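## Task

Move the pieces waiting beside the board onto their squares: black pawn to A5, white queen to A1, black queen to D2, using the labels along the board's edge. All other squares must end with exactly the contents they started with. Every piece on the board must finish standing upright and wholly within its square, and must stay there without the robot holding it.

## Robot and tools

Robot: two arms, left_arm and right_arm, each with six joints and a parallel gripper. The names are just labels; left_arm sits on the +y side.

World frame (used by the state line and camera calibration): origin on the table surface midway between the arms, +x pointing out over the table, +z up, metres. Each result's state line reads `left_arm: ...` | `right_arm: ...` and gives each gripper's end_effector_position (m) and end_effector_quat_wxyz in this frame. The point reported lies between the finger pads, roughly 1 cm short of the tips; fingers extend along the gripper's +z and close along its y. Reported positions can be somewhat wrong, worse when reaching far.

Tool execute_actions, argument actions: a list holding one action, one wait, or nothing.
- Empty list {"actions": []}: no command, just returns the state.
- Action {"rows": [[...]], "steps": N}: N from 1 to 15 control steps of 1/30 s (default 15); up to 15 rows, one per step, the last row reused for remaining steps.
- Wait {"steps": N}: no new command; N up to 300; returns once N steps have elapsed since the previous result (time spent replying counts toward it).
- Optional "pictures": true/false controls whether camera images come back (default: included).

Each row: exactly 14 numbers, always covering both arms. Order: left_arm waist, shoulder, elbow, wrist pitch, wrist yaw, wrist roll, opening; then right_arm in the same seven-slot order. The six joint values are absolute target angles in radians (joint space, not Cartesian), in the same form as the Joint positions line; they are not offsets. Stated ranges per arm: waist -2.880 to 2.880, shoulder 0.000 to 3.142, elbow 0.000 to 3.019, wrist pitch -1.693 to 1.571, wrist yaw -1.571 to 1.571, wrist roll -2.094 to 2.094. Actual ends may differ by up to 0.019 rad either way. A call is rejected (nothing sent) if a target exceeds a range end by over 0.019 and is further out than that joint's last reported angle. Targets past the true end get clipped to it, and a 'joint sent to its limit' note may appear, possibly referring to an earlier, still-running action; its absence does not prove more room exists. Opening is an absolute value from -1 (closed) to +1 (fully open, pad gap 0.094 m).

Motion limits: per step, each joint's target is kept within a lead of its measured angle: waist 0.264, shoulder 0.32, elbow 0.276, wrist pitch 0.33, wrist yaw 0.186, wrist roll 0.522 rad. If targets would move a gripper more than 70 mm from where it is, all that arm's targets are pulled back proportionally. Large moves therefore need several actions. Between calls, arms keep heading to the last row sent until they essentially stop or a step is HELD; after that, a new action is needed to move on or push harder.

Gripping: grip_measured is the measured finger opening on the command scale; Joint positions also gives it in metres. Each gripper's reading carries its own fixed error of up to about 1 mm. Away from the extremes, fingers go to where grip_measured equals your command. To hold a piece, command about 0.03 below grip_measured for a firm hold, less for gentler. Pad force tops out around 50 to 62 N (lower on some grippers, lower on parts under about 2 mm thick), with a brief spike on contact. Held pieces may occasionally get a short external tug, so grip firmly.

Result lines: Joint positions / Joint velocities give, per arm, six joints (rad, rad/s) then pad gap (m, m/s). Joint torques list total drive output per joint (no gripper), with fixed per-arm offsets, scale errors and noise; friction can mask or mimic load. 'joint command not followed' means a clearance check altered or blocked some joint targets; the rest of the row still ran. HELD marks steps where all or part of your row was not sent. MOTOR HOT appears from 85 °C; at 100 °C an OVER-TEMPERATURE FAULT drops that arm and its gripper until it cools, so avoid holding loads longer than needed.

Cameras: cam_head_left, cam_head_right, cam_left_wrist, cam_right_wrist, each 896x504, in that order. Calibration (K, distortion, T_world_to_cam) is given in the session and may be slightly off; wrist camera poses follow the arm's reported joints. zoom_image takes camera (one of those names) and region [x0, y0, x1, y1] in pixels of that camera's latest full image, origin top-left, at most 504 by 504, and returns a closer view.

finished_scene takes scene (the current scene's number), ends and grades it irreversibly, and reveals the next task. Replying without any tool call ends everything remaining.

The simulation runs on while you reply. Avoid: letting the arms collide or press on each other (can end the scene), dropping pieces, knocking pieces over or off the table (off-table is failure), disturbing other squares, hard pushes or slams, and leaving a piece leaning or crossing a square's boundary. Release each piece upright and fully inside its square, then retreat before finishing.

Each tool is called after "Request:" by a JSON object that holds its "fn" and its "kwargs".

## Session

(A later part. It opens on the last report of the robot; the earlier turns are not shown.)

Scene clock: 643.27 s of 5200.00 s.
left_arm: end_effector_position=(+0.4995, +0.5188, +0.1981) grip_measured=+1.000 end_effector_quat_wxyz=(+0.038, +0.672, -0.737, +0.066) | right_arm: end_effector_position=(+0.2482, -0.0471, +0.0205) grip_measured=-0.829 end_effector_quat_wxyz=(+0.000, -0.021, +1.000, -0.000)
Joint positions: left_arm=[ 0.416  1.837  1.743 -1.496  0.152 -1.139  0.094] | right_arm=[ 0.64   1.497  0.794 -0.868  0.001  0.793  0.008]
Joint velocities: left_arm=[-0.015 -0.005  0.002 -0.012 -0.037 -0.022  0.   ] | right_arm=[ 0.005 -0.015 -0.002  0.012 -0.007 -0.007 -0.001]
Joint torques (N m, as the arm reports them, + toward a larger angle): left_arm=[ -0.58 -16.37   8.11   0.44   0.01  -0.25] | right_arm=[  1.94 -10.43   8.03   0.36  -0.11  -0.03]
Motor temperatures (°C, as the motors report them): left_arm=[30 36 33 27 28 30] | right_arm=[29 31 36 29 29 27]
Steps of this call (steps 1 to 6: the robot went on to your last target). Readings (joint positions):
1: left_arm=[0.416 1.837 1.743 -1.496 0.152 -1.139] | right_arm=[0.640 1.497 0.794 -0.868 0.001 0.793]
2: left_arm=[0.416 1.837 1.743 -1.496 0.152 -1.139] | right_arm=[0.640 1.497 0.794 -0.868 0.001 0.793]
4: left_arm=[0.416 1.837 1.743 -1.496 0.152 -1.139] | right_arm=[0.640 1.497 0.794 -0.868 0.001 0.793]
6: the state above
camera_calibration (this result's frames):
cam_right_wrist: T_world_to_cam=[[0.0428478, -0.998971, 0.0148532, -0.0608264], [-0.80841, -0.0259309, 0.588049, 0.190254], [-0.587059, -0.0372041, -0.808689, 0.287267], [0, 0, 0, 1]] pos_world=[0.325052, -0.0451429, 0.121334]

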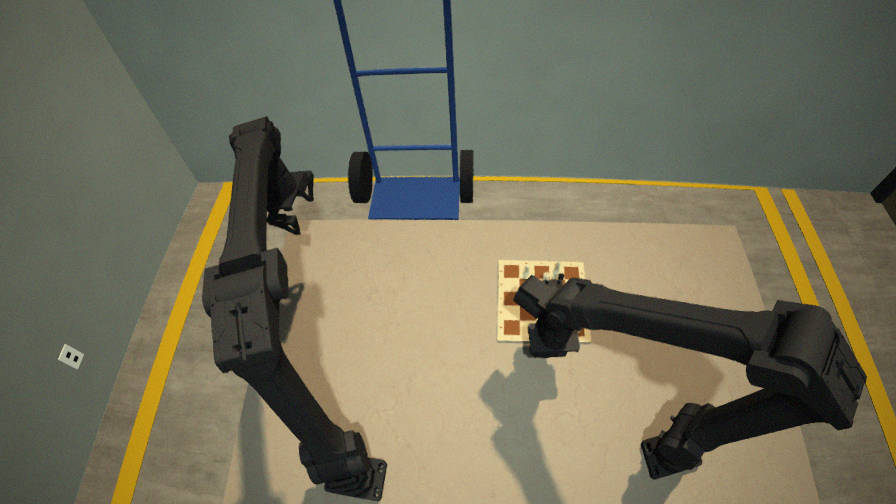

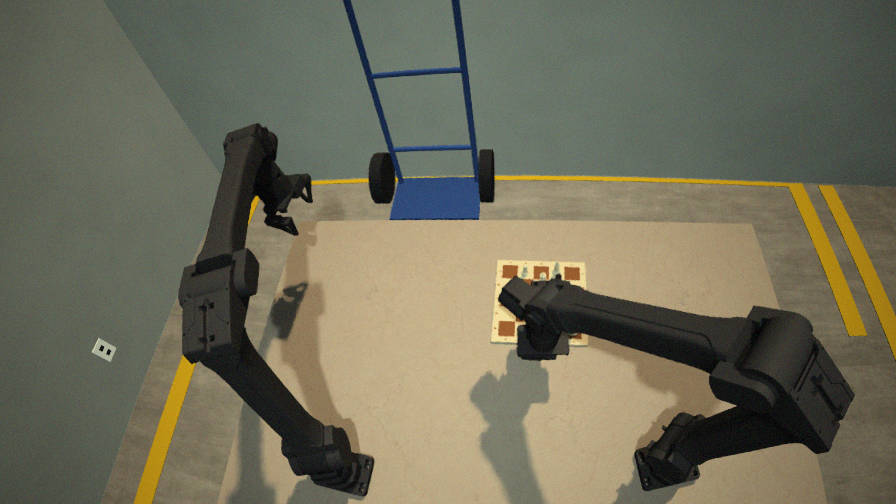

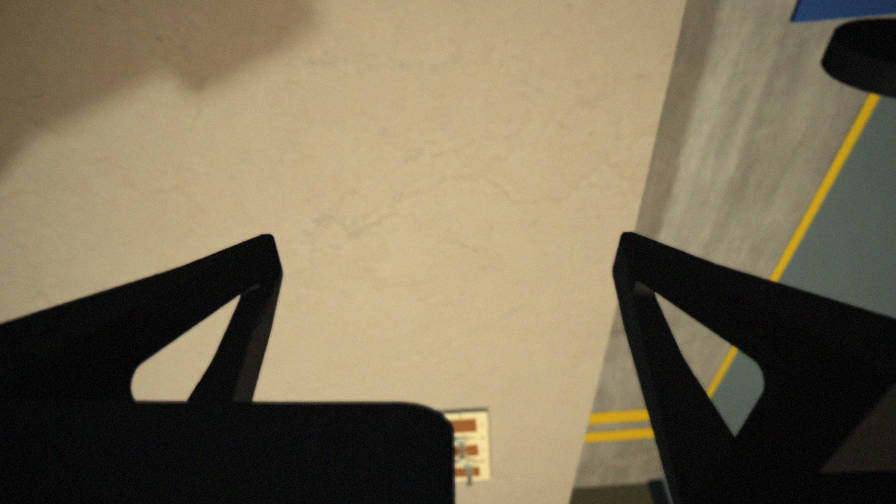

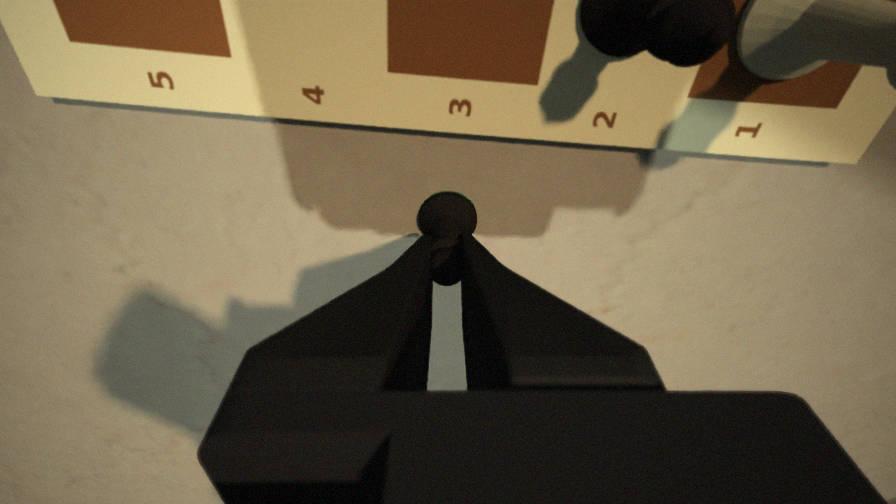

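Request:
{"fn": "execute_actions", "kwargs": {"actions": [{"rows":[[0.416,1.837,1.743,-1.496,0.152,-1.139,1,0.648,1.489,0.82,-0.865,0,0.8,-0.87],[0.416,1.837,1.743,-1.496,0.152,-1.139,1,0.648,1.489,0.833,-0.87,0,0.8,-0.87],[0.416,1.837,1.743,-1.496,0.152,-1.139,1,0.648,1.489,0.842,-0.875,0,0.8,-0.87],[0.416,1.837,1.743,-1.496,0.152,-1.139,1,0.648,1.489,0.852,-0.883,0,0.8,-0.87],[0.416,1.837,1.743,-1.496,0.152,-1.139,1,0.648,1.489,0.864,-0.894,0,0.8,-0.87],[0.416,1.837,1.743,-1.496,0.152,-1.139,1,0.648,1.489,0.878,-0.907,0,0.81,-0.87],[0.416,1.837,1.743,-1.496,0.152,-1.139,1,0.648,1.49,0.893,-0.922,0,0.82,-0.87],[0.416,1.837,1.743,-1.496,0.152,-1.139,1,0.648,1.493,0.909,-0.938,0,0.83,-0.87],[0.416,1.837,1.743,-1.496,0.152,-1.139,1,0.648,1.497,0.926,-0.954,0,0.84,-0.87],[0.416,1.837,1.743,-1.496,0.152,-1.139,1,0.648,1.502,0.943,-0.97,0,0.85,-0.87],[0.416,1.837,1.743,-1.496,0.152,-1.139,1,0.648,1.508,0.96,-0.985,0,0.86,-0.87],[0.416,1.837,1.743,-1.496,0.152,-1.139,1,0.648,1.515,0.977,-0.998,0,0.87,-0.87],[0.416,1.837,1.743,-1.496,0.152,-1.139,1,0.648,1.523,0.994,-1.009,0,0.88,-0.87],[0.416,1.837,1.743,-1.496,0.152,-1.139,1,0.648,1.532,1.011,-1.018,0,0.88,-0.87],[0.416,1.837,1.743,-1.496,0.152,-1.139,1,0.648,1.542,1.028,-1.026,0,0.88,-0.87]],"steps":15}], "pictures": false}}

Request:
{"fn": "execute_actions", "kwargs": {"actions": [{"rows":[[0.416,1.837,1.743,-1.496,0.152,-1.139,1,0.648,1.553,1.045,-1.032,0,0.88,-0.87],[0.416,1.837,1.743,-1.496,0.152,-1.139,1,0.648,1.564,1.062,-1.037,0,0.88,-0.87],[0.416,1.837,1.743,-1.496,0.152,-1.139,1,0.648,1.575,1.078,-1.041,0,0.88,-0.87],[0.416,1.837,1.743,-1.496,0.152,-1.139,1,0.648,1.586,1.094,-1.044,0,0.88,-0.87],[0.416,1.837,1.743,-1.496,0.152,-1.139,1,0.648,1.597,1.109,-1.044,0,0.88,-0.87],[0.416,1.837,1.743,-1.496,0.152,-1.139,1,0.648,1.608,1.123,-1.044,0,0.88,-0.87],[0.416,1.837,1.743,-1.496,0.152,-1.139,1,0.648,1.618,1.136,-1.044,0,0.88,-0.87],[0.416,1.837,1.743,-1.496,0.152,-1.139,1,0.648,1.627,1.147,-1.044,0,0.88,-0.87],[0.416,1.837,1.743,-1.496,0.152,-1.139,1,0.648,1.636,1.157,-1.044,0,0.88,-0.87],[0.416,1.837,1.743,-1.496,0.152,-1.139,1,0.648,1.644,1.165,-1.044,0,0.88,-0.87],[0.416,1.837,1.743,-1.496,0.152,-1.139,1,0.648,1.651,1.172,-1.044,0,0.88,-0.87],[0.416,1.837,1.743,-1.496,0.152,-1.139,1,0.648,1.656,1.177,-1.044,0,0.88,-0.87],[0.416,1.837,1.743,-1.496,0.152,-1.139,1,0.648,1.66,1.181,-1.044,0,0.88,-0.87],[0.416,1.837,1.743,-1.496,0.152,-1.139,1,0.648,1.663,1.183,-1.044,0,0.88,-0.87],[0.416,1.837,1.743,-1.496,0.152,-1.139,1,0.648,1.665,1.184,-1.044,0,0.88,-0.87]],"steps":15}], "pictures": false}}

Request:
{"fn": "execute_actions", "kwargs": {"actions": [{"steps":12}]}}

Scene clock: 682.47 s of 5200.00 s.
left_arm: end_effector_position=(+0.4995, +0.5188, +0.1981) grip_measured=+1.000 end_effector_quat_wxyz=(+0.038, +0.672, -0.737, +0.066) | right_arm: end_effector_position=(+0.2761, -0.0163, +0.0651) grip_measured=-0.829 end_effector_quat_wxyz=(+0.005, +0.008, +1.000, +0.005)
Joint positions: left_arm=[ 0.416  1.837  1.743 -1.496  0.152 -1.139  0.094] | right_arm=[ 0.64   1.51   0.953 -0.999  0.001  0.851  0.008]
Joint velocities: left_arm=[ 0.005 -0.005 -0.007  0.002  0.066 -0.037  0.   ] | right_arm=[ 0.005  0.171  0.574 -0.271 -0.022  0.154  0.001]
Joint torques (N m, as the arm reports them, + toward a larger angle): left_arm=[ -1.11 -16.23   8.22   0.42   0.01  -0.19] | right_arm=[  1.52 -10.06  10.97  -0.25  -0.09   0.05]
Motor temperatures (°C, as the motors report them): left_arm=[30 36 33 27 28 30] | right_arm=[29 31 36 29 29 27]
Steps of this call (steps 1 to 15: the robot went on to your last target; steps 16 to 90: nothing new was sent; then 35.70 s passed at rest; steps 91 to 105: all 15 steps of this action). Readings (joint positions):
91: left_arm=[0.416 1.837 1.743 -1.496 0.152 -1.139] | right_arm=[0.640 1.497 0.794 -0.868 0.001 0.793]
92: left_arm=[0.416 1.837 1.743 -1.496 0.152 -1.139] | right_arm=[0.640 1.497 0.794 -0.868 0.001 0.793]
94: left_arm=[0.416 1.837 1.743 -1.496 0.152 -1.139] | right_arm=[0.640 1.497 0.795 -0.870 0.001 0.793]
98: left_arm=[0.416 1.837 1.743 -1.496 0.152 -1.139] | right_arm=[0.640 1.497 0.824 -0.907 0.001 0.803]
105: the state above

Scene clock: 682.97 s of 5200.00 s.
left_arm: end_effector_position=(+0.4995, +0.5188, +0.1981) grip_measured=+1.000 end_effector_quat_wxyz=(+0.038, +0.672, -0.737, +0.066) | right_arm: end_effector_position=(+0.3164, +0.0282, +0.0635) grip_measured=-0.829 end_effector_quat_wxyz=(+0.004, +0.019, +1.000, +0.003)
Joint positions: left_arm=[ 0.416  1.837  1.743 -1.496  0.152 -1.139  0.094] | right_arm=[ 0.64   1.658  1.13  -1.033  0.001  0.872  0.008]
Joint velocities: left_arm=[ 0.015 -0.005  0.012 -0.007  0.022 -0.051  0.   ] | right_arm=[-0.005  0.103  0.042  0.002 -0.022 -0.007 -0.001]
Joint torques (N m, as the arm reports them, + toward a larger angle): left_arm=[ -0.27 -16.48   8.23   0.34   0.04  -0.21] | right_arm=[  1.61 -14.99  11.74  -0.34  -0.1    0.04]
Motor temperatures (°C, as the motors report them): left_arm=[30 36 33 27 28 30] | right_arm=[29 31 36 29 29 27]
Steps of this call (steps 1 to 15: all 15 steps of this action). Readings (joint positions):
1: left_arm=[0.416 1.837 1.743 -1.496 0.152 -1.139] | right_arm=[0.640 1.517 0.973 -1.008 0.001 0.855]
2: left_arm=[0.416 1.837 1.743 -1.496 0.152 -1.139] | right_arm=[0.640 1.526 0.991 -1.015 0.001 0.859]
4: left_arm=[0.416 1.837 1.743 -1.496 0.152 -1.139] | right_arm=[0.640 1.548 1.025 -1.026 0.001 0.864]
8: left_arm=[0.416 1.837 1.743 -1.496 0.152 -1.139] | right_arm=[0.640 1.598 1.081 -1.033 0.001 0.869]
15: the state above

Scene clock: 683.37 s of 5200.00 s.
left_arm: end_effector_position=(+0.4995, +0.5188, +0.1981) grip_measured=+1.000 end_effector_quat_wxyz=(+0.038, +0.672, -0.737, +0.066) | right_arm: end_effector_position=(+0.3165, +0.0283, +0.0623) grip_measured=-0.829 end_effector_quat_wxyz=(+0.002, +0.019, +1.000, +0.002)
Joint positions: left_arm=[ 0.416  1.837  1.743 -1.496  0.152 -1.139  0.094] | right_arm=[ 0.64   1.662  1.132 -1.035  0.001  0.872  0.008]
Joint velocities: left_arm=[ 0.005 -0.005 -0.007 -0.002  0.037 -0.007  0.   ] | right_arm=[-0.005 -0.015 -0.012 -0.012  0.037 -0.022 -0.001]
Joint torques (N m, as the arm reports them, + toward a larger angle): left_arm=[ -0.39 -16.01   8.21   0.45   0.04  -0.16] | right_arm=[  1.66 -14.21  11.99  -0.14  -0.07   0.02]
Motor temperatures (°C, as the motors report them): left_arm=[30 36 33 27 28 30] | right_arm=[29 31 36 29 29 27]
Steps of this call (steps 1 to 12: the robot went on to your last target). Readings (joint positions):
1: left_arm=[0.416 1.837 1.743 -1.496 0.152 -1.139] | right_arm=[0.640 1.661 1.131 -1.033 0.001 0.872]
2: left_arm=[0.416 1.837 1.743 -1.496 0.152 -1.139] | right_arm=[0.640 1.662 1.131 -1.033 0.001 0.872]
4: left_arm=[0.416 1.837 1.743 -1.496 0.152 -1.139] | right_arm=[0.640 1.662 1.131 -1.035 0.001 0.872]
8: left_arm=[0.416 1.837 1.743 -1.496 0.152 -1.139] | right_arm=[0.640 1.662 1.132 -1.035 0.001 0.872]
12: the state above
camera_calibration (this result's frames):
cam_right_wrist: T_world_to_cam=[[-0.0365157, -0.999276, 0.0106902, 0.0363485], [-0.810067, 0.0358625, 0.58524, 0.221865], [-0.5852, 0.0127107, -0.81079, 0.362122], [0, 0, 0, 1]] pos_world=[0.392966, 0.0237628, 0.163372]

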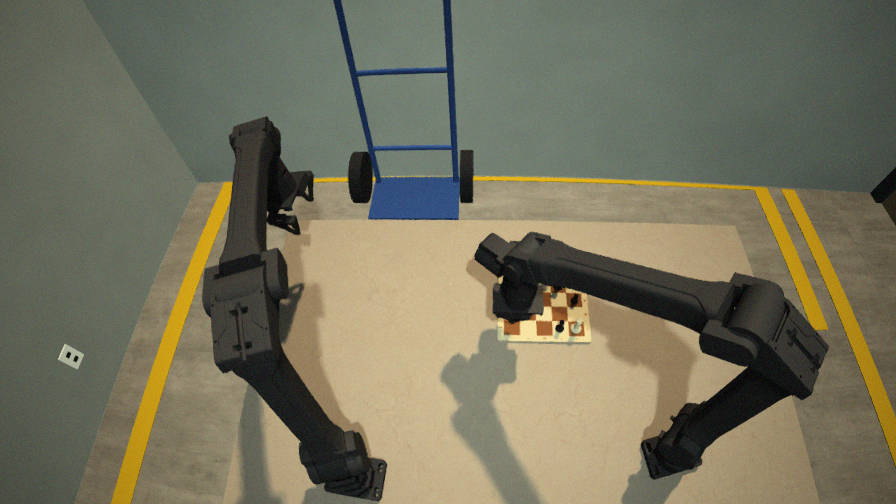

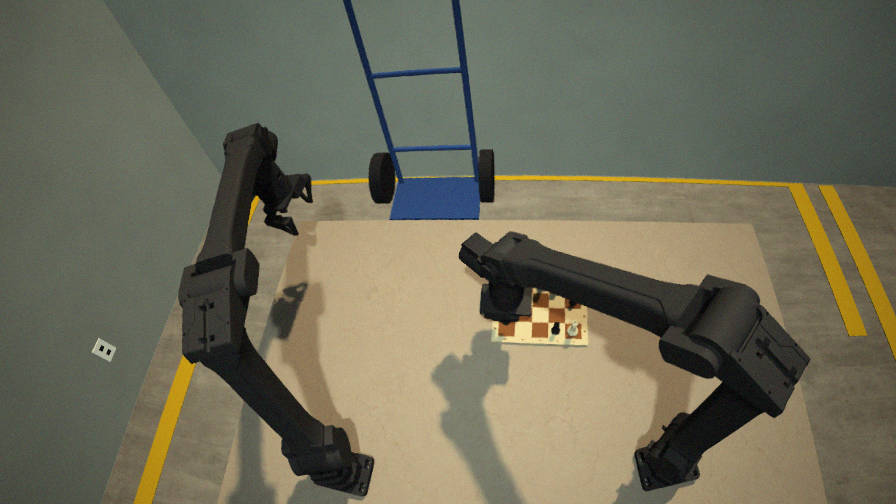

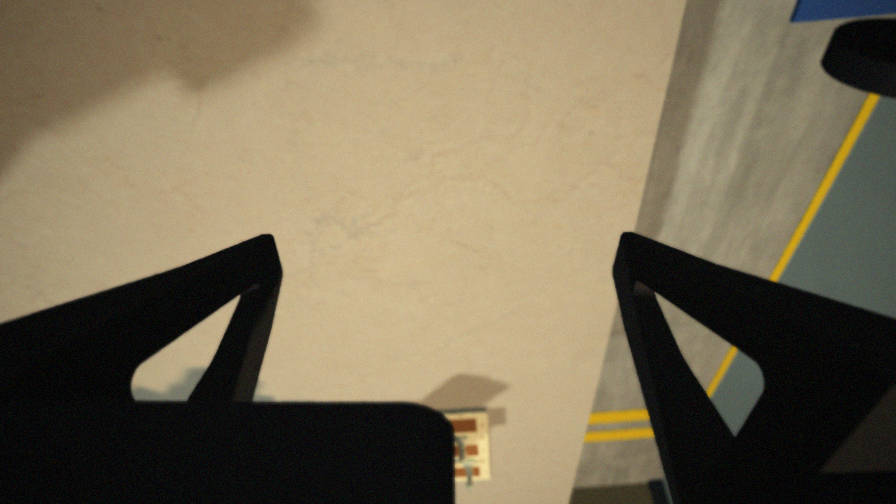

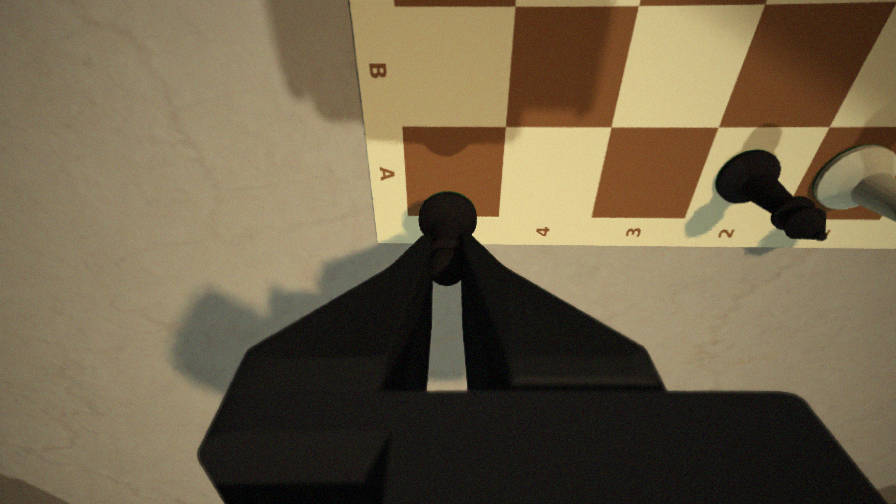

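Request:
{"fn": "execute_actions", "kwargs": {"actions": [], "pictures": false}}

Request:
{"fn": "execute_actions", "kwargs": {"actions": [{"rows":[[0.416,1.837,1.743,-1.496,0.152,-1.139,1,0.648,1.667,1.150,-1.030,0,0.88,-0.87],[0.416,1.837,1.743,-1.496,0.152,-1.139,1,0.648,1.669,1.136,-1.022,0,0.88,-0.87],[0.416,1.837,1.743,-1.496,0.152,-1.139,1,0.648,1.672,1.132,-1.016,0,0.88,-0.87],[0.416,1.837,1.743,-1.496,0.152,-1.139,1,0.648,1.675,1.128,-1.010,0,0.88,-0.87],[0.416,1.837,1.743,-1.496,0.152,-1.139,1,0.648,1.678,1.124,-1.004,0,0.88,-0.87],[0.416,1.837,1.743,-1.496,0.152,-1.139,1,0.648,1.681,1.120,-0.998,0,0.88,-0.87],[0.416,1.837,1.743,-1.496,0.152,-1.139,1,0.648,1.684,1.116,-0.992,0,0.88,-0.87],[0.416,1.837,1.743,-1.496,0.152,-1.139,1,0.648,1.687,1.113,-0.986,0,0.88,-0.87],[0.416,1.837,1.743,-1.496,0.152,-1.139,1,0.648,1.690,1.110,-0.980,0,0.88,-0.87],[0.416,1.837,1.743,-1.496,0.152,-1.139,1,0.648,1.693,1.107,-0.974,0,0.88,-0.87],[0.416,1.837,1.743,-1.496,0.152,-1.139,1,0.648,1.696,1.104,-0.968,0,0.88,-0.87],[0.416,1.837,1.743,-1.496,0.152,-1.139,1,0.648,1.699,1.101,-0.962,0,0.88,-0.87]],"steps":15}], "pictures": false}}

Request:
{"fn": "execute_actions", "kwargs": {"actions": [{"steps":15}]}}

Scene clock: 725.33 s of 5200.00 s.
left_arm: end_effector_position=(+0.4995, +0.5188, +0.1981) grip_measured=+1.000 end_effector_quat_wxyz=(+0.038, +0.672, -0.737, +0.066) | right_arm: end_effector_position=(+0.3165, +0.0283, +0.0623) grip_measured=-0.829 end_effector_quat_wxyz=(+0.002, +0.019, +1.000, +0.002)
Joint positions: left_arm=[ 0.416  1.837  1.743 -1.496  0.152 -1.139  0.094] | right_arm=[ 0.64   1.662  1.132 -1.035  0.001  0.873  0.008]
Joint velocities: left_arm=[-0.015 -0.015 -0.012  0.002  0.022  0.037  0.   ] | right_arm=[-0.015 -0.005  0.007 -0.012  0.037 -0.037  0.001]
Joint torques (N m, as the arm reports them, + toward a larger angle): left_arm=[ -0.28 -15.83   8.2    0.29   0.04  -0.21] | right_arm=[  1.97 -13.35  11.87  -0.23  -0.06   0.06]
Motor temperatures (°C, as the motors report them): left_arm=[30 36 34 27 28 30] | right_arm=[29 31 38 29 29 27]
Steps of this call (steps 1 to 15: the robot went on to your last target; steps 16 to 90: nothing new was sent; then 38.97 s passed at rest). Readings (joint positions):
1: left_arm=[0.416 1.837 1.743 -1.496 0.152 -1.139] | right_arm=[0.640 1.662 1.132 -1.035 0.001 0.872]
2: left_arm=[0.416 1.837 1.743 -1.496 0.152 -1.139] | right_arm=[0.640 1.662 1.132 -1.035 0.001 0.872]
4: left_arm=[0.416 1.837 1.743 -1.496 0.152 -1.139] | right_arm=[0.640 1.662 1.132 -1.035 0.001 0.872]
8: left_arm=[0.416 1.837 1.743 -1.496 0.152 -1.139] | right_arm=[0.640 1.662 1.132 -1.035 0.001 0.873]
90: the state above
All arms were judged still, so your last target was given up. Only a new action makes them travel on or press farther. Fingers that are still opening or closing keep moving.

Scene clock: 725.83 s of 5200.00 s.
left_arm: end_effector_position=(+0.4995, +0.5188, +0.1981) grip_measured=+1.000 end_effector_quat_wxyz=(+0.038, +0.672, -0.737, +0.066) | right_arm: end_effector_position=(+0.3140, +0.0255, +0.0378) grip_measured=-0.829 end_effector_quat_wxyz=(+0.000, +0.019, +1.000, -0.001)
Joint positions: left_arm=[ 0.416  1.837  1.743 -1.496  0.152 -1.139  0.094] | right_arm=[ 0.64   1.693  1.097 -0.976  0.001  0.873  0.008]
Joint velocities: left_arm=[ 0.015 -0.005 -0.002 -0.002  0.095 -0.066  0.   ] | right_arm=[-0.015  0.073 -0.042  0.022  0.081  0.007 -0.   ]
Joint torques (N m, as the arm reports them, + toward a larger angle): left_arm=[ -0.61 -16.1    8.08   0.62   0.03  -0.21] | right_arm=[  1.18 -13.87   8.56   0.18  -0.13   0.05]
Motor temperatures (°C, as the motors report them): left_arm=[30 36 34 27 28 30] | right_arm=[29 31 38 29 29 27]
Steps of this call (steps 1 to 15: all 15 steps of this action). Readings (joint positions):
1: left_arm=[0.416 1.837 1.743 -1.496 0.152 -1.139] | right_arm=[0.640 1.662 1.132 -1.035 0.001 0.873]
2: left_arm=[0.416 1.837 1.743 -1.496 0.152 -1.139] | right_arm=[0.640 1.662 1.132 -1.035 0.001 0.873]
4: left_arm=[0.416 1.837 1.743 -1.496 0.152 -1.139] | right_arm=[0.640 1.662 1.130 -1.030 0.001 0.873]
8: left_arm=[0.416 1.837 1.743 -1.496 0.152 -1.139] | right_arm=[0.640 1.666 1.119 -1.008 0.001 0.873]
15: the state above

Scene clock: 726.33 s of 5200.00 s.
left_arm: end_effector_position=(+0.4995, +0.5188, +0.1981) grip_measured=+1.000 end_effector_quat_wxyz=(+0.038, +0.672, -0.737, +0.066) | right_arm: end_effector_position=(+0.3134, +0.0249, +0.0350) grip_measured=-0.829 end_effector_quat_wxyz=(-0.002, +0.019, +1.000, -0.003)
Joint positions: left_arm=[ 0.416  1.837  1.743 -1.496  0.152 -1.139  0.094] | right_arm=[ 0.64   1.698  1.094 -0.973  0.001  0.873  0.008]
Joint velocities: left_arm=[-0.005 -0.015 -0.007  0.012  0.022 -0.022  0.   ] | right_arm=[-0.015  0.005 -0.012  0.002  0.037 -0.037  0.   ]
Joint torques (N m, as the arm reports them, + toward a larger angle): left_arm=[ -0.7  -15.55   8.2    0.35  -0.01  -0.18] | right_arm=[  1.75 -13.78   8.17   0.36  -0.04   0.01]
Motor temperatures (°C, as the motors report them): left_arm=[30 36 34 27 28 30] | right_arm=[29 31 38 29 29 27]
Steps of this call (steps 1 to 15: the robot went on to your last target). Readings (joint positions):
1: left_arm=[0.416 1.837 1.743 -1.496 0.152 -1.139] | right_arm=[0.640 1.695 1.095 -0.975 0.001 0.873]
2: left_arm=[0.416 1.837 1.743 -1.496 0.152 -1.139] | right_arm=[0.640 1.697 1.095 -0.975 0.001 0.873]
4: left_arm=[0.416 1.837 1.743 -1.496 0.152 -1.139] | right_arm=[0.640 1.698 1.094 -0.975 0.001 0.873]
8: left_arm=[0.416 1.837 1.743 -1.496 0.152 -1.139] | right_arm=[0.640 1.698 1.094 -0.973 0.001 0.873]
15: the state above
All arms were judged still, so your last target was given up. Only a new action makes them travel on or press farther. Fingers that are still opening or closing keep moving.
camera_calibration (this result's frames):
cam_right_wrist: T_world_to_cam=[[-0.0367811, -0.999134, 0.0194434, 0.0328456], [-0.805531, 0.0411574, 0.591123, 0.233685], [-0.591411, 0.00607984, -0.806347, 0.34013], [0, 0, 0, 1]] pos_world=[0.390605, 0.0211313, 0.135487]

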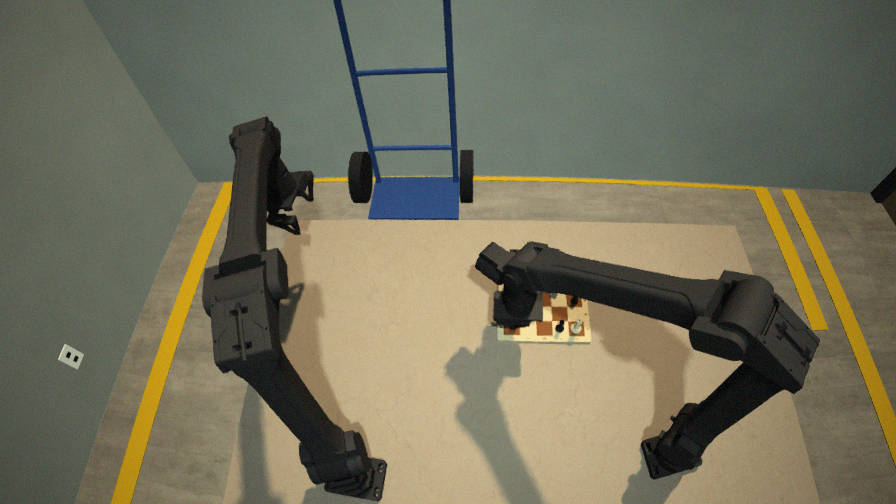

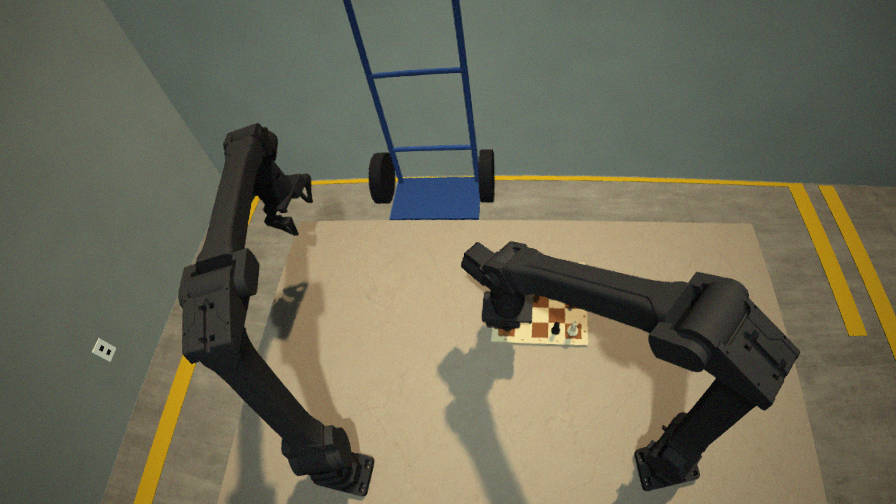

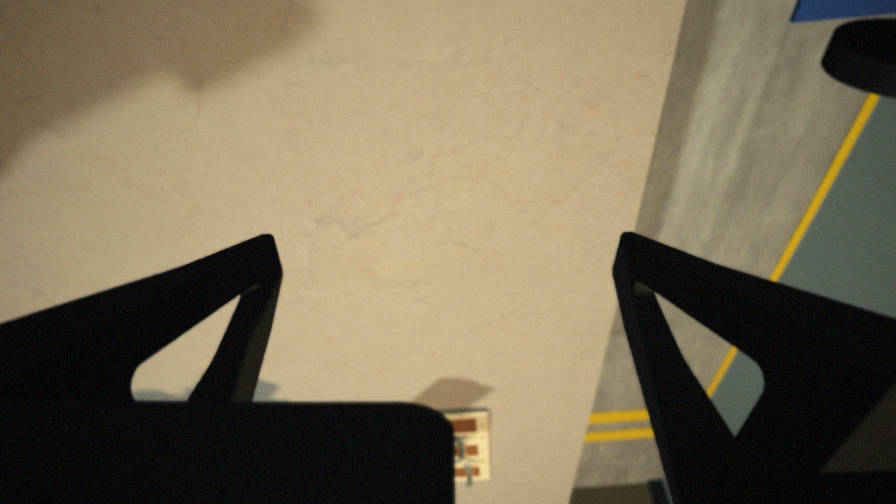

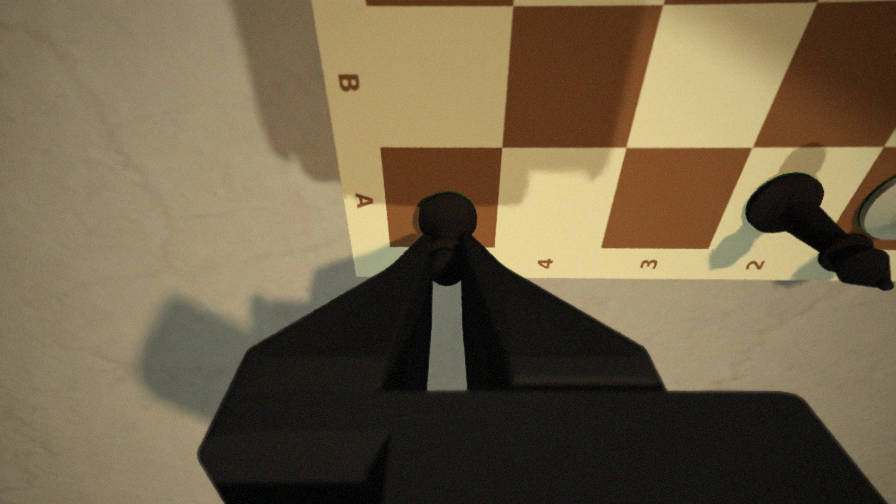

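Request:
{"fn": "execute_actions", "kwargs": {"actions": [{"rows":[[0.416,1.837,1.743,-1.496,0.152,-1.139,1,0.648,1.701,1.100,-0.960,0,0.88,-0.87],[0.416,1.837,1.743,-1.496,0.152,-1.139,1,0.648,1.703,1.099,-0.958,0,0.88,-0.87],[0.416,1.837,1.743,-1.496,0.152,-1.139,1,0.648,1.705,1.099,-0.956,0,0.88,-0.87],[0.416,1.837,1.743,-1.496,0.152,-1.139,1,0.648,1.706,1.098,-0.954,0,0.88,-0.87],[0.416,1.837,1.743,-1.496,0.152,-1.139,1,0.648,1.707,1.098,-0.952,0,0.88,-0.87],[0.416,1.837,1.743,-1.496,0.152,-1.139,1,0.648,1.708,1.097,-0.950,0,0.88,-0.87],[0.416,1.837,1.743,-1.496,0.152,-1.139,1,0.648,1.709,1.097,-0.948,0,0.88,-0.87],[0.416,1.837,1.743,-1.496,0.152,-1.139,1,0.648,1.710,1.096,-0.946,0,0.88,-0.87],[0.416,1.837,1.743,-1.496,0.152,-1.139,1,0.648,1.711,1.096,-0.944,0,0.88,-0.87],[0.416,1.837,1.743,-1.496,0.152,-1.139,1,0.648,1.712,1.095,-0.942,0,0.88,-0.87],[0.416,1.837,1.743,-1.496,0.152,-1.139,1,0.648,1.713,1.095,-0.940,0,0.88,-0.87],[0.416,1.837,1.743,-1.496,0.152,-1.139,1,0.648,1.714,1.094,-0.938,0,0.88,-0.87]],"steps":15}], "pictures": false}}

Request:
{"fn": "execute_actions", "kwargs": {"actions": [{"steps":15}]}}

Scene clock: 740.17 s of 5200.00 s.
left_arm: end_effector_position=(+0.4995, +0.5188, +0.1981) grip_measured=+1.000 end_effector_quat_wxyz=(+0.038, +0.672, -0.737, +0.066) | right_arm: end_effector_position=(+0.3169, +0.0287, +0.0324) grip_measured=-0.829 end_effector_quat_wxyz=(+0.004, +0.019, +1.000, +0.004)
Joint positions: left_arm=[ 0.416  1.837  1.743 -1.496  0.152 -1.139  0.094] | right_arm=[ 0.64   1.704  1.094 -0.95   0.001  0.873  0.008]
Joint velocities: left_arm=[-0.005  0.005  0.012  0.007 -0.022 -0.081  0.   ] | right_arm=[-0.015  0.024 -0.002  0.017 -0.007 -0.022  0.   ]
Joint torques (N m, as the arm reports them, + toward a larger angle): left_arm=[ -0.47 -15.79   8.09   0.42   0.08  -0.19] | right_arm=[  1.7  -14.3    7.63   0.21  -0.07  -0.03]
Motor temperatures (°C, as the motors report them): left_arm=[30 36 34 27 28 30] | right_arm=[29 31 37 29 29 27]
Steps of this call (steps 1 to 90: nothing new was sent; then 10.33 s passed at rest; steps 91 to 105: all 15 steps of this action). Readings (joint positions):
91: left_arm=[0.416 1.837 1.743 -1.496 0.152 -1.139] | right_arm=[0.640 1.698 1.094 -0.973 0.001 0.873]
92: left_arm=[0.416 1.837 1.743 -1.496 0.152 -1.139] | right_arm=[0.640 1.698 1.094 -0.972 0.001 0.873]
94: left_arm=[0.416 1.837 1.743 -1.496 0.152 -1.139] | right_arm=[0.640 1.698 1.094 -0.969 0.001 0.873]
98: left_arm=[0.416 1.837 1.743 -1.496 0.152 -1.139] | right_arm=[0.640 1.698 1.094 -0.961 0.001 0.873]
105: the state above

Scene clock: 740.67 s of 5200.00 s.
left_arm: end_effector_position=(+0.4995, +0.5188, +0.1981) grip_measured=+1.000 end_effector_quat_wxyz=(+0.038, +0.672, -0.737, +0.066) | right_arm: end_effector_position=(+0.3158, +0.0275, +0.0307) grip_measured=-0.829 end_effector_quat_wxyz=(+0.003, +0.019, +1.000, +0.002)
Joint positions: left_arm=[ 0.416  1.837  1.743 -1.496  0.152 -1.139  0.094] | right_arm=[ 0.64   1.705  1.09  -0.949  0.001  0.873  0.008]
Joint velocities: left_arm=[-0.005 -0.005 -0.012 -0.012  0.037  0.007  0.   ] | right_arm=[-0.015 -0.015 -0.007 -0.002 -0.007 -0.095  0.001]
Joint torques (N m, as the arm reports them, + toward a larger angle): left_arm=[ -0.93 -15.54   8.27   0.43   0.08  -0.19] | right_arm=[  1.38 -13.75   8.04   0.41  -0.09   0.04]
Motor temperatures (°C, as the motors report them): left_arm=[30 36 34 27 28 30] | right_arm=[29 31 37 29 29 27]
Steps of this call (steps 1 to 15: the robot went on to your last target). Readings (joint positions):
1: left_arm=[0.416 1.837 1.743 -1.496 0.152 -1.139] | right_arm=[0.640 1.704 1.094 -0.950 0.001 0.873]
2: left_arm=[0.416 1.837 1.743 -1.496 0.152 -1.139] | right_arm=[0.640 1.705 1.093 -0.949 0.001 0.873]
4: left_arm=[0.416 1.837 1.743 -1.496 0.152 -1.139] | right_arm=[0.640 1.705 1.092 -0.949 0.001 0.873]
8: left_arm=[0.416 1.837 1.743 -1.496 0.152 -1.139] | right_arm=[0.640 1.705 1.090 -0.949 0.001 0.873]
15: the state above
All arms were judged still, so your last target was given up. Only a new action makes them travel on or press farther. Fingers that are still opening or closing keep moving.
camera_calibration (this result's frames):
cam_right_wrist: T_world_to_cam=[[-0.0369097, -0.999276, 0.00922916, 0.0359823], [-0.810801, 0.0353442, 0.584253, 0.240068], [-0.584156, 0.0140816, -0.811519, 0.335684], [0, 0, 0, 1]] pos_world=[0.392068, 0.0227443, 0.131821]

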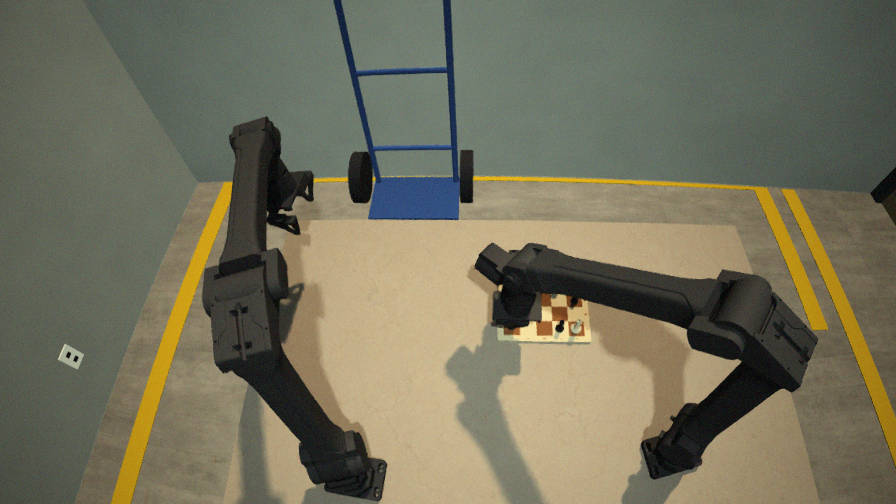

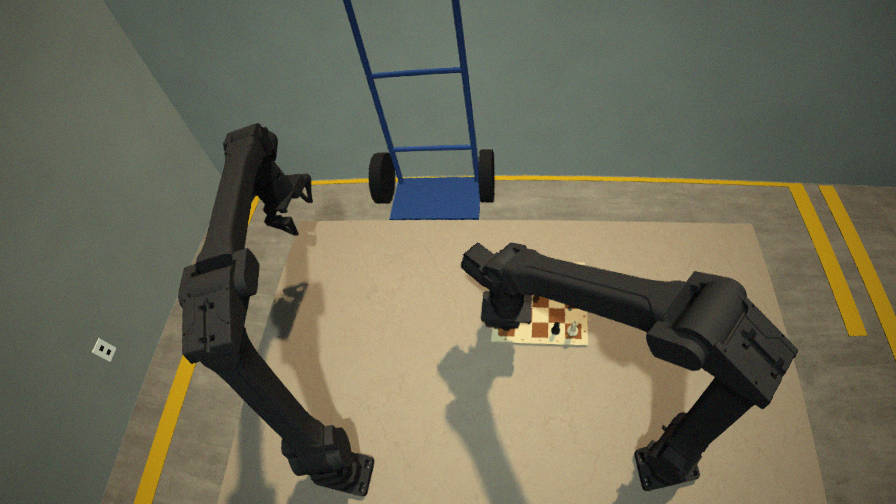

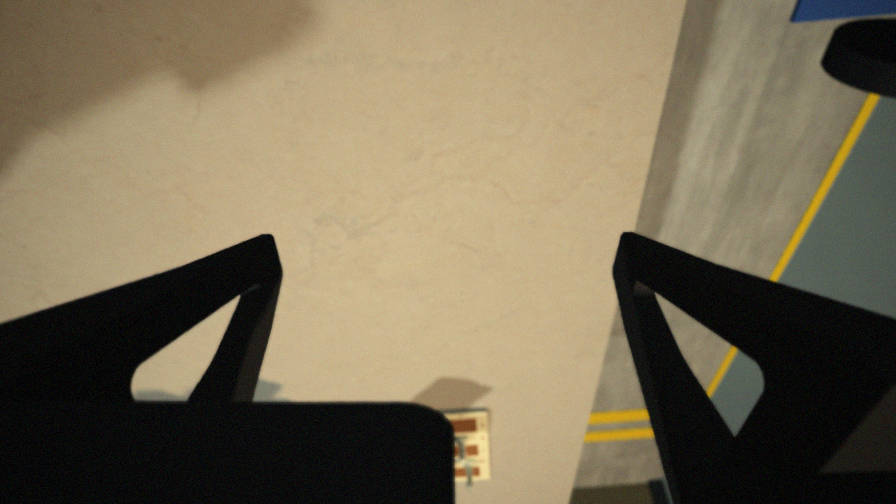

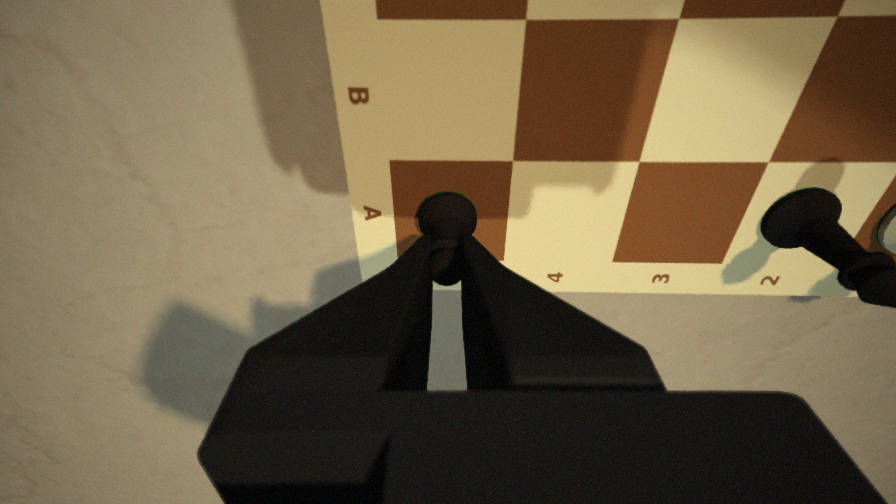

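Need 4 mm more down: q2 +0.009.

Request:
{"fn": "execute_actions", "kwargs": {"actions": [{"rows":[[0.416,1.837,1.743,-1.496,0.152,-1.139,1,0.648,1.715,1.094,-0.938,0,0.88,-0.87],[0.416,1.837,1.743,-1.496,0.152,-1.139,1,0.648,1.716,1.094,-0.938,0,0.88,-0.87],[0.416,1.837,1.743,-1.496,0.152,-1.139,1,0.648,1.717,1.094,-0.938,0,0.88,-0.87],[0.416,1.837,1.743,-1.496,0.152,-1.139,1,0.648,1.718,1.094,-0.938,0,0.88,-0.87],[0.416,1.837,1.743,-1.496,0.152,-1.139,1,0.648,1.719,1.094,-0.938,0,0.88,-0.87],[0.416,1.837,1.743,-1.496,0.152,-1.139,1,0.648,1.720,1.094,-0.938,0,0.88,-0.87],[0.416,1.837,1.743,-1.496,0.152,-1.139,1,0.648,1.721,1.094,-0.938,0,0.88,-0.87]],"steps":15}], "pictures": false}}

Request:
{"fn": "execute_actions", "kwargs": {"actions": [{"steps":10}], "pictures": false}}

Scene clock: 749.77 s of 5200.00 s.
left_arm: end_effector_position=(+0.4995, +0.5188, +0.1981) grip_measured=+1.000 end_effector_quat_wxyz=(+0.038, +0.672, -0.737, +0.066) | right_arm: end_effector_position=(+0.3153, +0.0269, +0.0274) grip_measured=-0.829 end_effector_quat_wxyz=(+0.000, +0.019, +1.000, -0.001)
Joint positions: left_arm=[ 0.416  1.837  1.743 -1.496  0.152 -1.139  0.094] | right_arm=[ 0.64   1.712  1.09  -0.949  0.001  0.873  0.008]
Joint velocities: left_arm=[ 0.005  0.005  0.012 -0.007 -0.022 -0.007  0.   ] | right_arm=[-0.005 -0.015  0.002 -0.002  0.066 -0.022 -0.001]
Joint torques (N m, as the arm reports them, + toward a larger angle): left_arm=[ -0.16 -16.37   8.16   0.49   0.03  -0.2 ] | right_arm=[  2.24 -13.35   7.93   0.33  -0.09   0.05]
Motor temperatures (°C, as the motors report them): left_arm=[30 36 34 27 28 30] | right_arm=[29 31 36 29 29 27]
Steps of this call (steps 1 to 90: nothing new was sent; then 5.60 s passed at rest; steps 91 to 105: all 15 steps of this action). Readings (joint positions):
91: left_arm=[0.416 1.837 1.743 -1.496 0.152 -1.139] | right_arm=[0.640 1.705 1.090 -0.949 0.001 0.873]
92: left_arm=[0.416 1.837 1.743 -1.496 0.152 -1.139] | right_arm=[0.640 1.705 1.090 -0.949 0.001 0.873]
94: left_arm=[0.416 1.837 1.743 -1.496 0.152 -1.139] | right_arm=[0.640 1.705 1.090 -0.949 0.001 0.873]
98: left_arm=[0.416 1.837 1.743 -1.496 0.152 -1.139] | right_arm=[0.640 1.709 1.090 -0.949 0.001 0.873]
105: the state above

Scene clock: 750.10 s of 5200.00 s.
left_arm: end_effector_position=(+0.4995, +0.5188, +0.1981) grip_measured=+1.000 end_effector_quat_wxyz=(+0.038, +0.672, -0.737, +0.066) | right_arm: end_effector_position=(+0.3153, +0.0269, +0.0274) grip_measured=-0.829 end_effector_quat_wxyz=(+0.000, +0.019, +1.000, -0.001)
Joint positions: left_arm=[ 0.416  1.837  1.743 -1.496  0.152 -1.139  0.094] | right_arm=[ 0.64   1.712  1.09  -0.949  0.001  0.873  0.008]
Joint velocities: left_arm=[-0.005 -0.015  0.002 -0.017 -0.007 -0.066  0.   ] | right_arm=[-0.015 -0.015  0.007  0.012  0.037 -0.051  0.001]
Joint torques (N m, as the arm reports them, + toward a larger angle): left_arm=[ -0.72 -15.41   8.28   0.55   0.02  -0.24] | right_arm=[  0.9  -14.49   7.73   0.06  -0.06   0.08]
Motor temperatures (°C, as the motors report them): left_arm=[30 36 34 27 28 30] | right_arm=[29 31 36 29 29 27]
Steps of this call (steps 1 to 10: the robot went on to your last target). Readings (joint positions):
1: left_arm=[0.416 1.837 1.743 -1.496 0.152 -1.139] | right_arm=[0.640 1.712 1.090 -0.949 0.001 0.873]
2: left_arm=[0.416 1.837 1.743 -1.496 0.152 -1.139] | right_arm=[0.640 1.712 1.090 -0.949 0.001 0.873]
4: left_arm=[0.416 1.837 1.743 -1.496 0.152 -1.139] | right_arm=[0.640 1.712 1.090 -0.949 0.001 0.873]
8: left_arm=[0.416 1.837 1.743 -1.496 0.152 -1.139] | right_arm=[0.640 1.712 1.090 -0.949 0.001 0.873]
10: the state above


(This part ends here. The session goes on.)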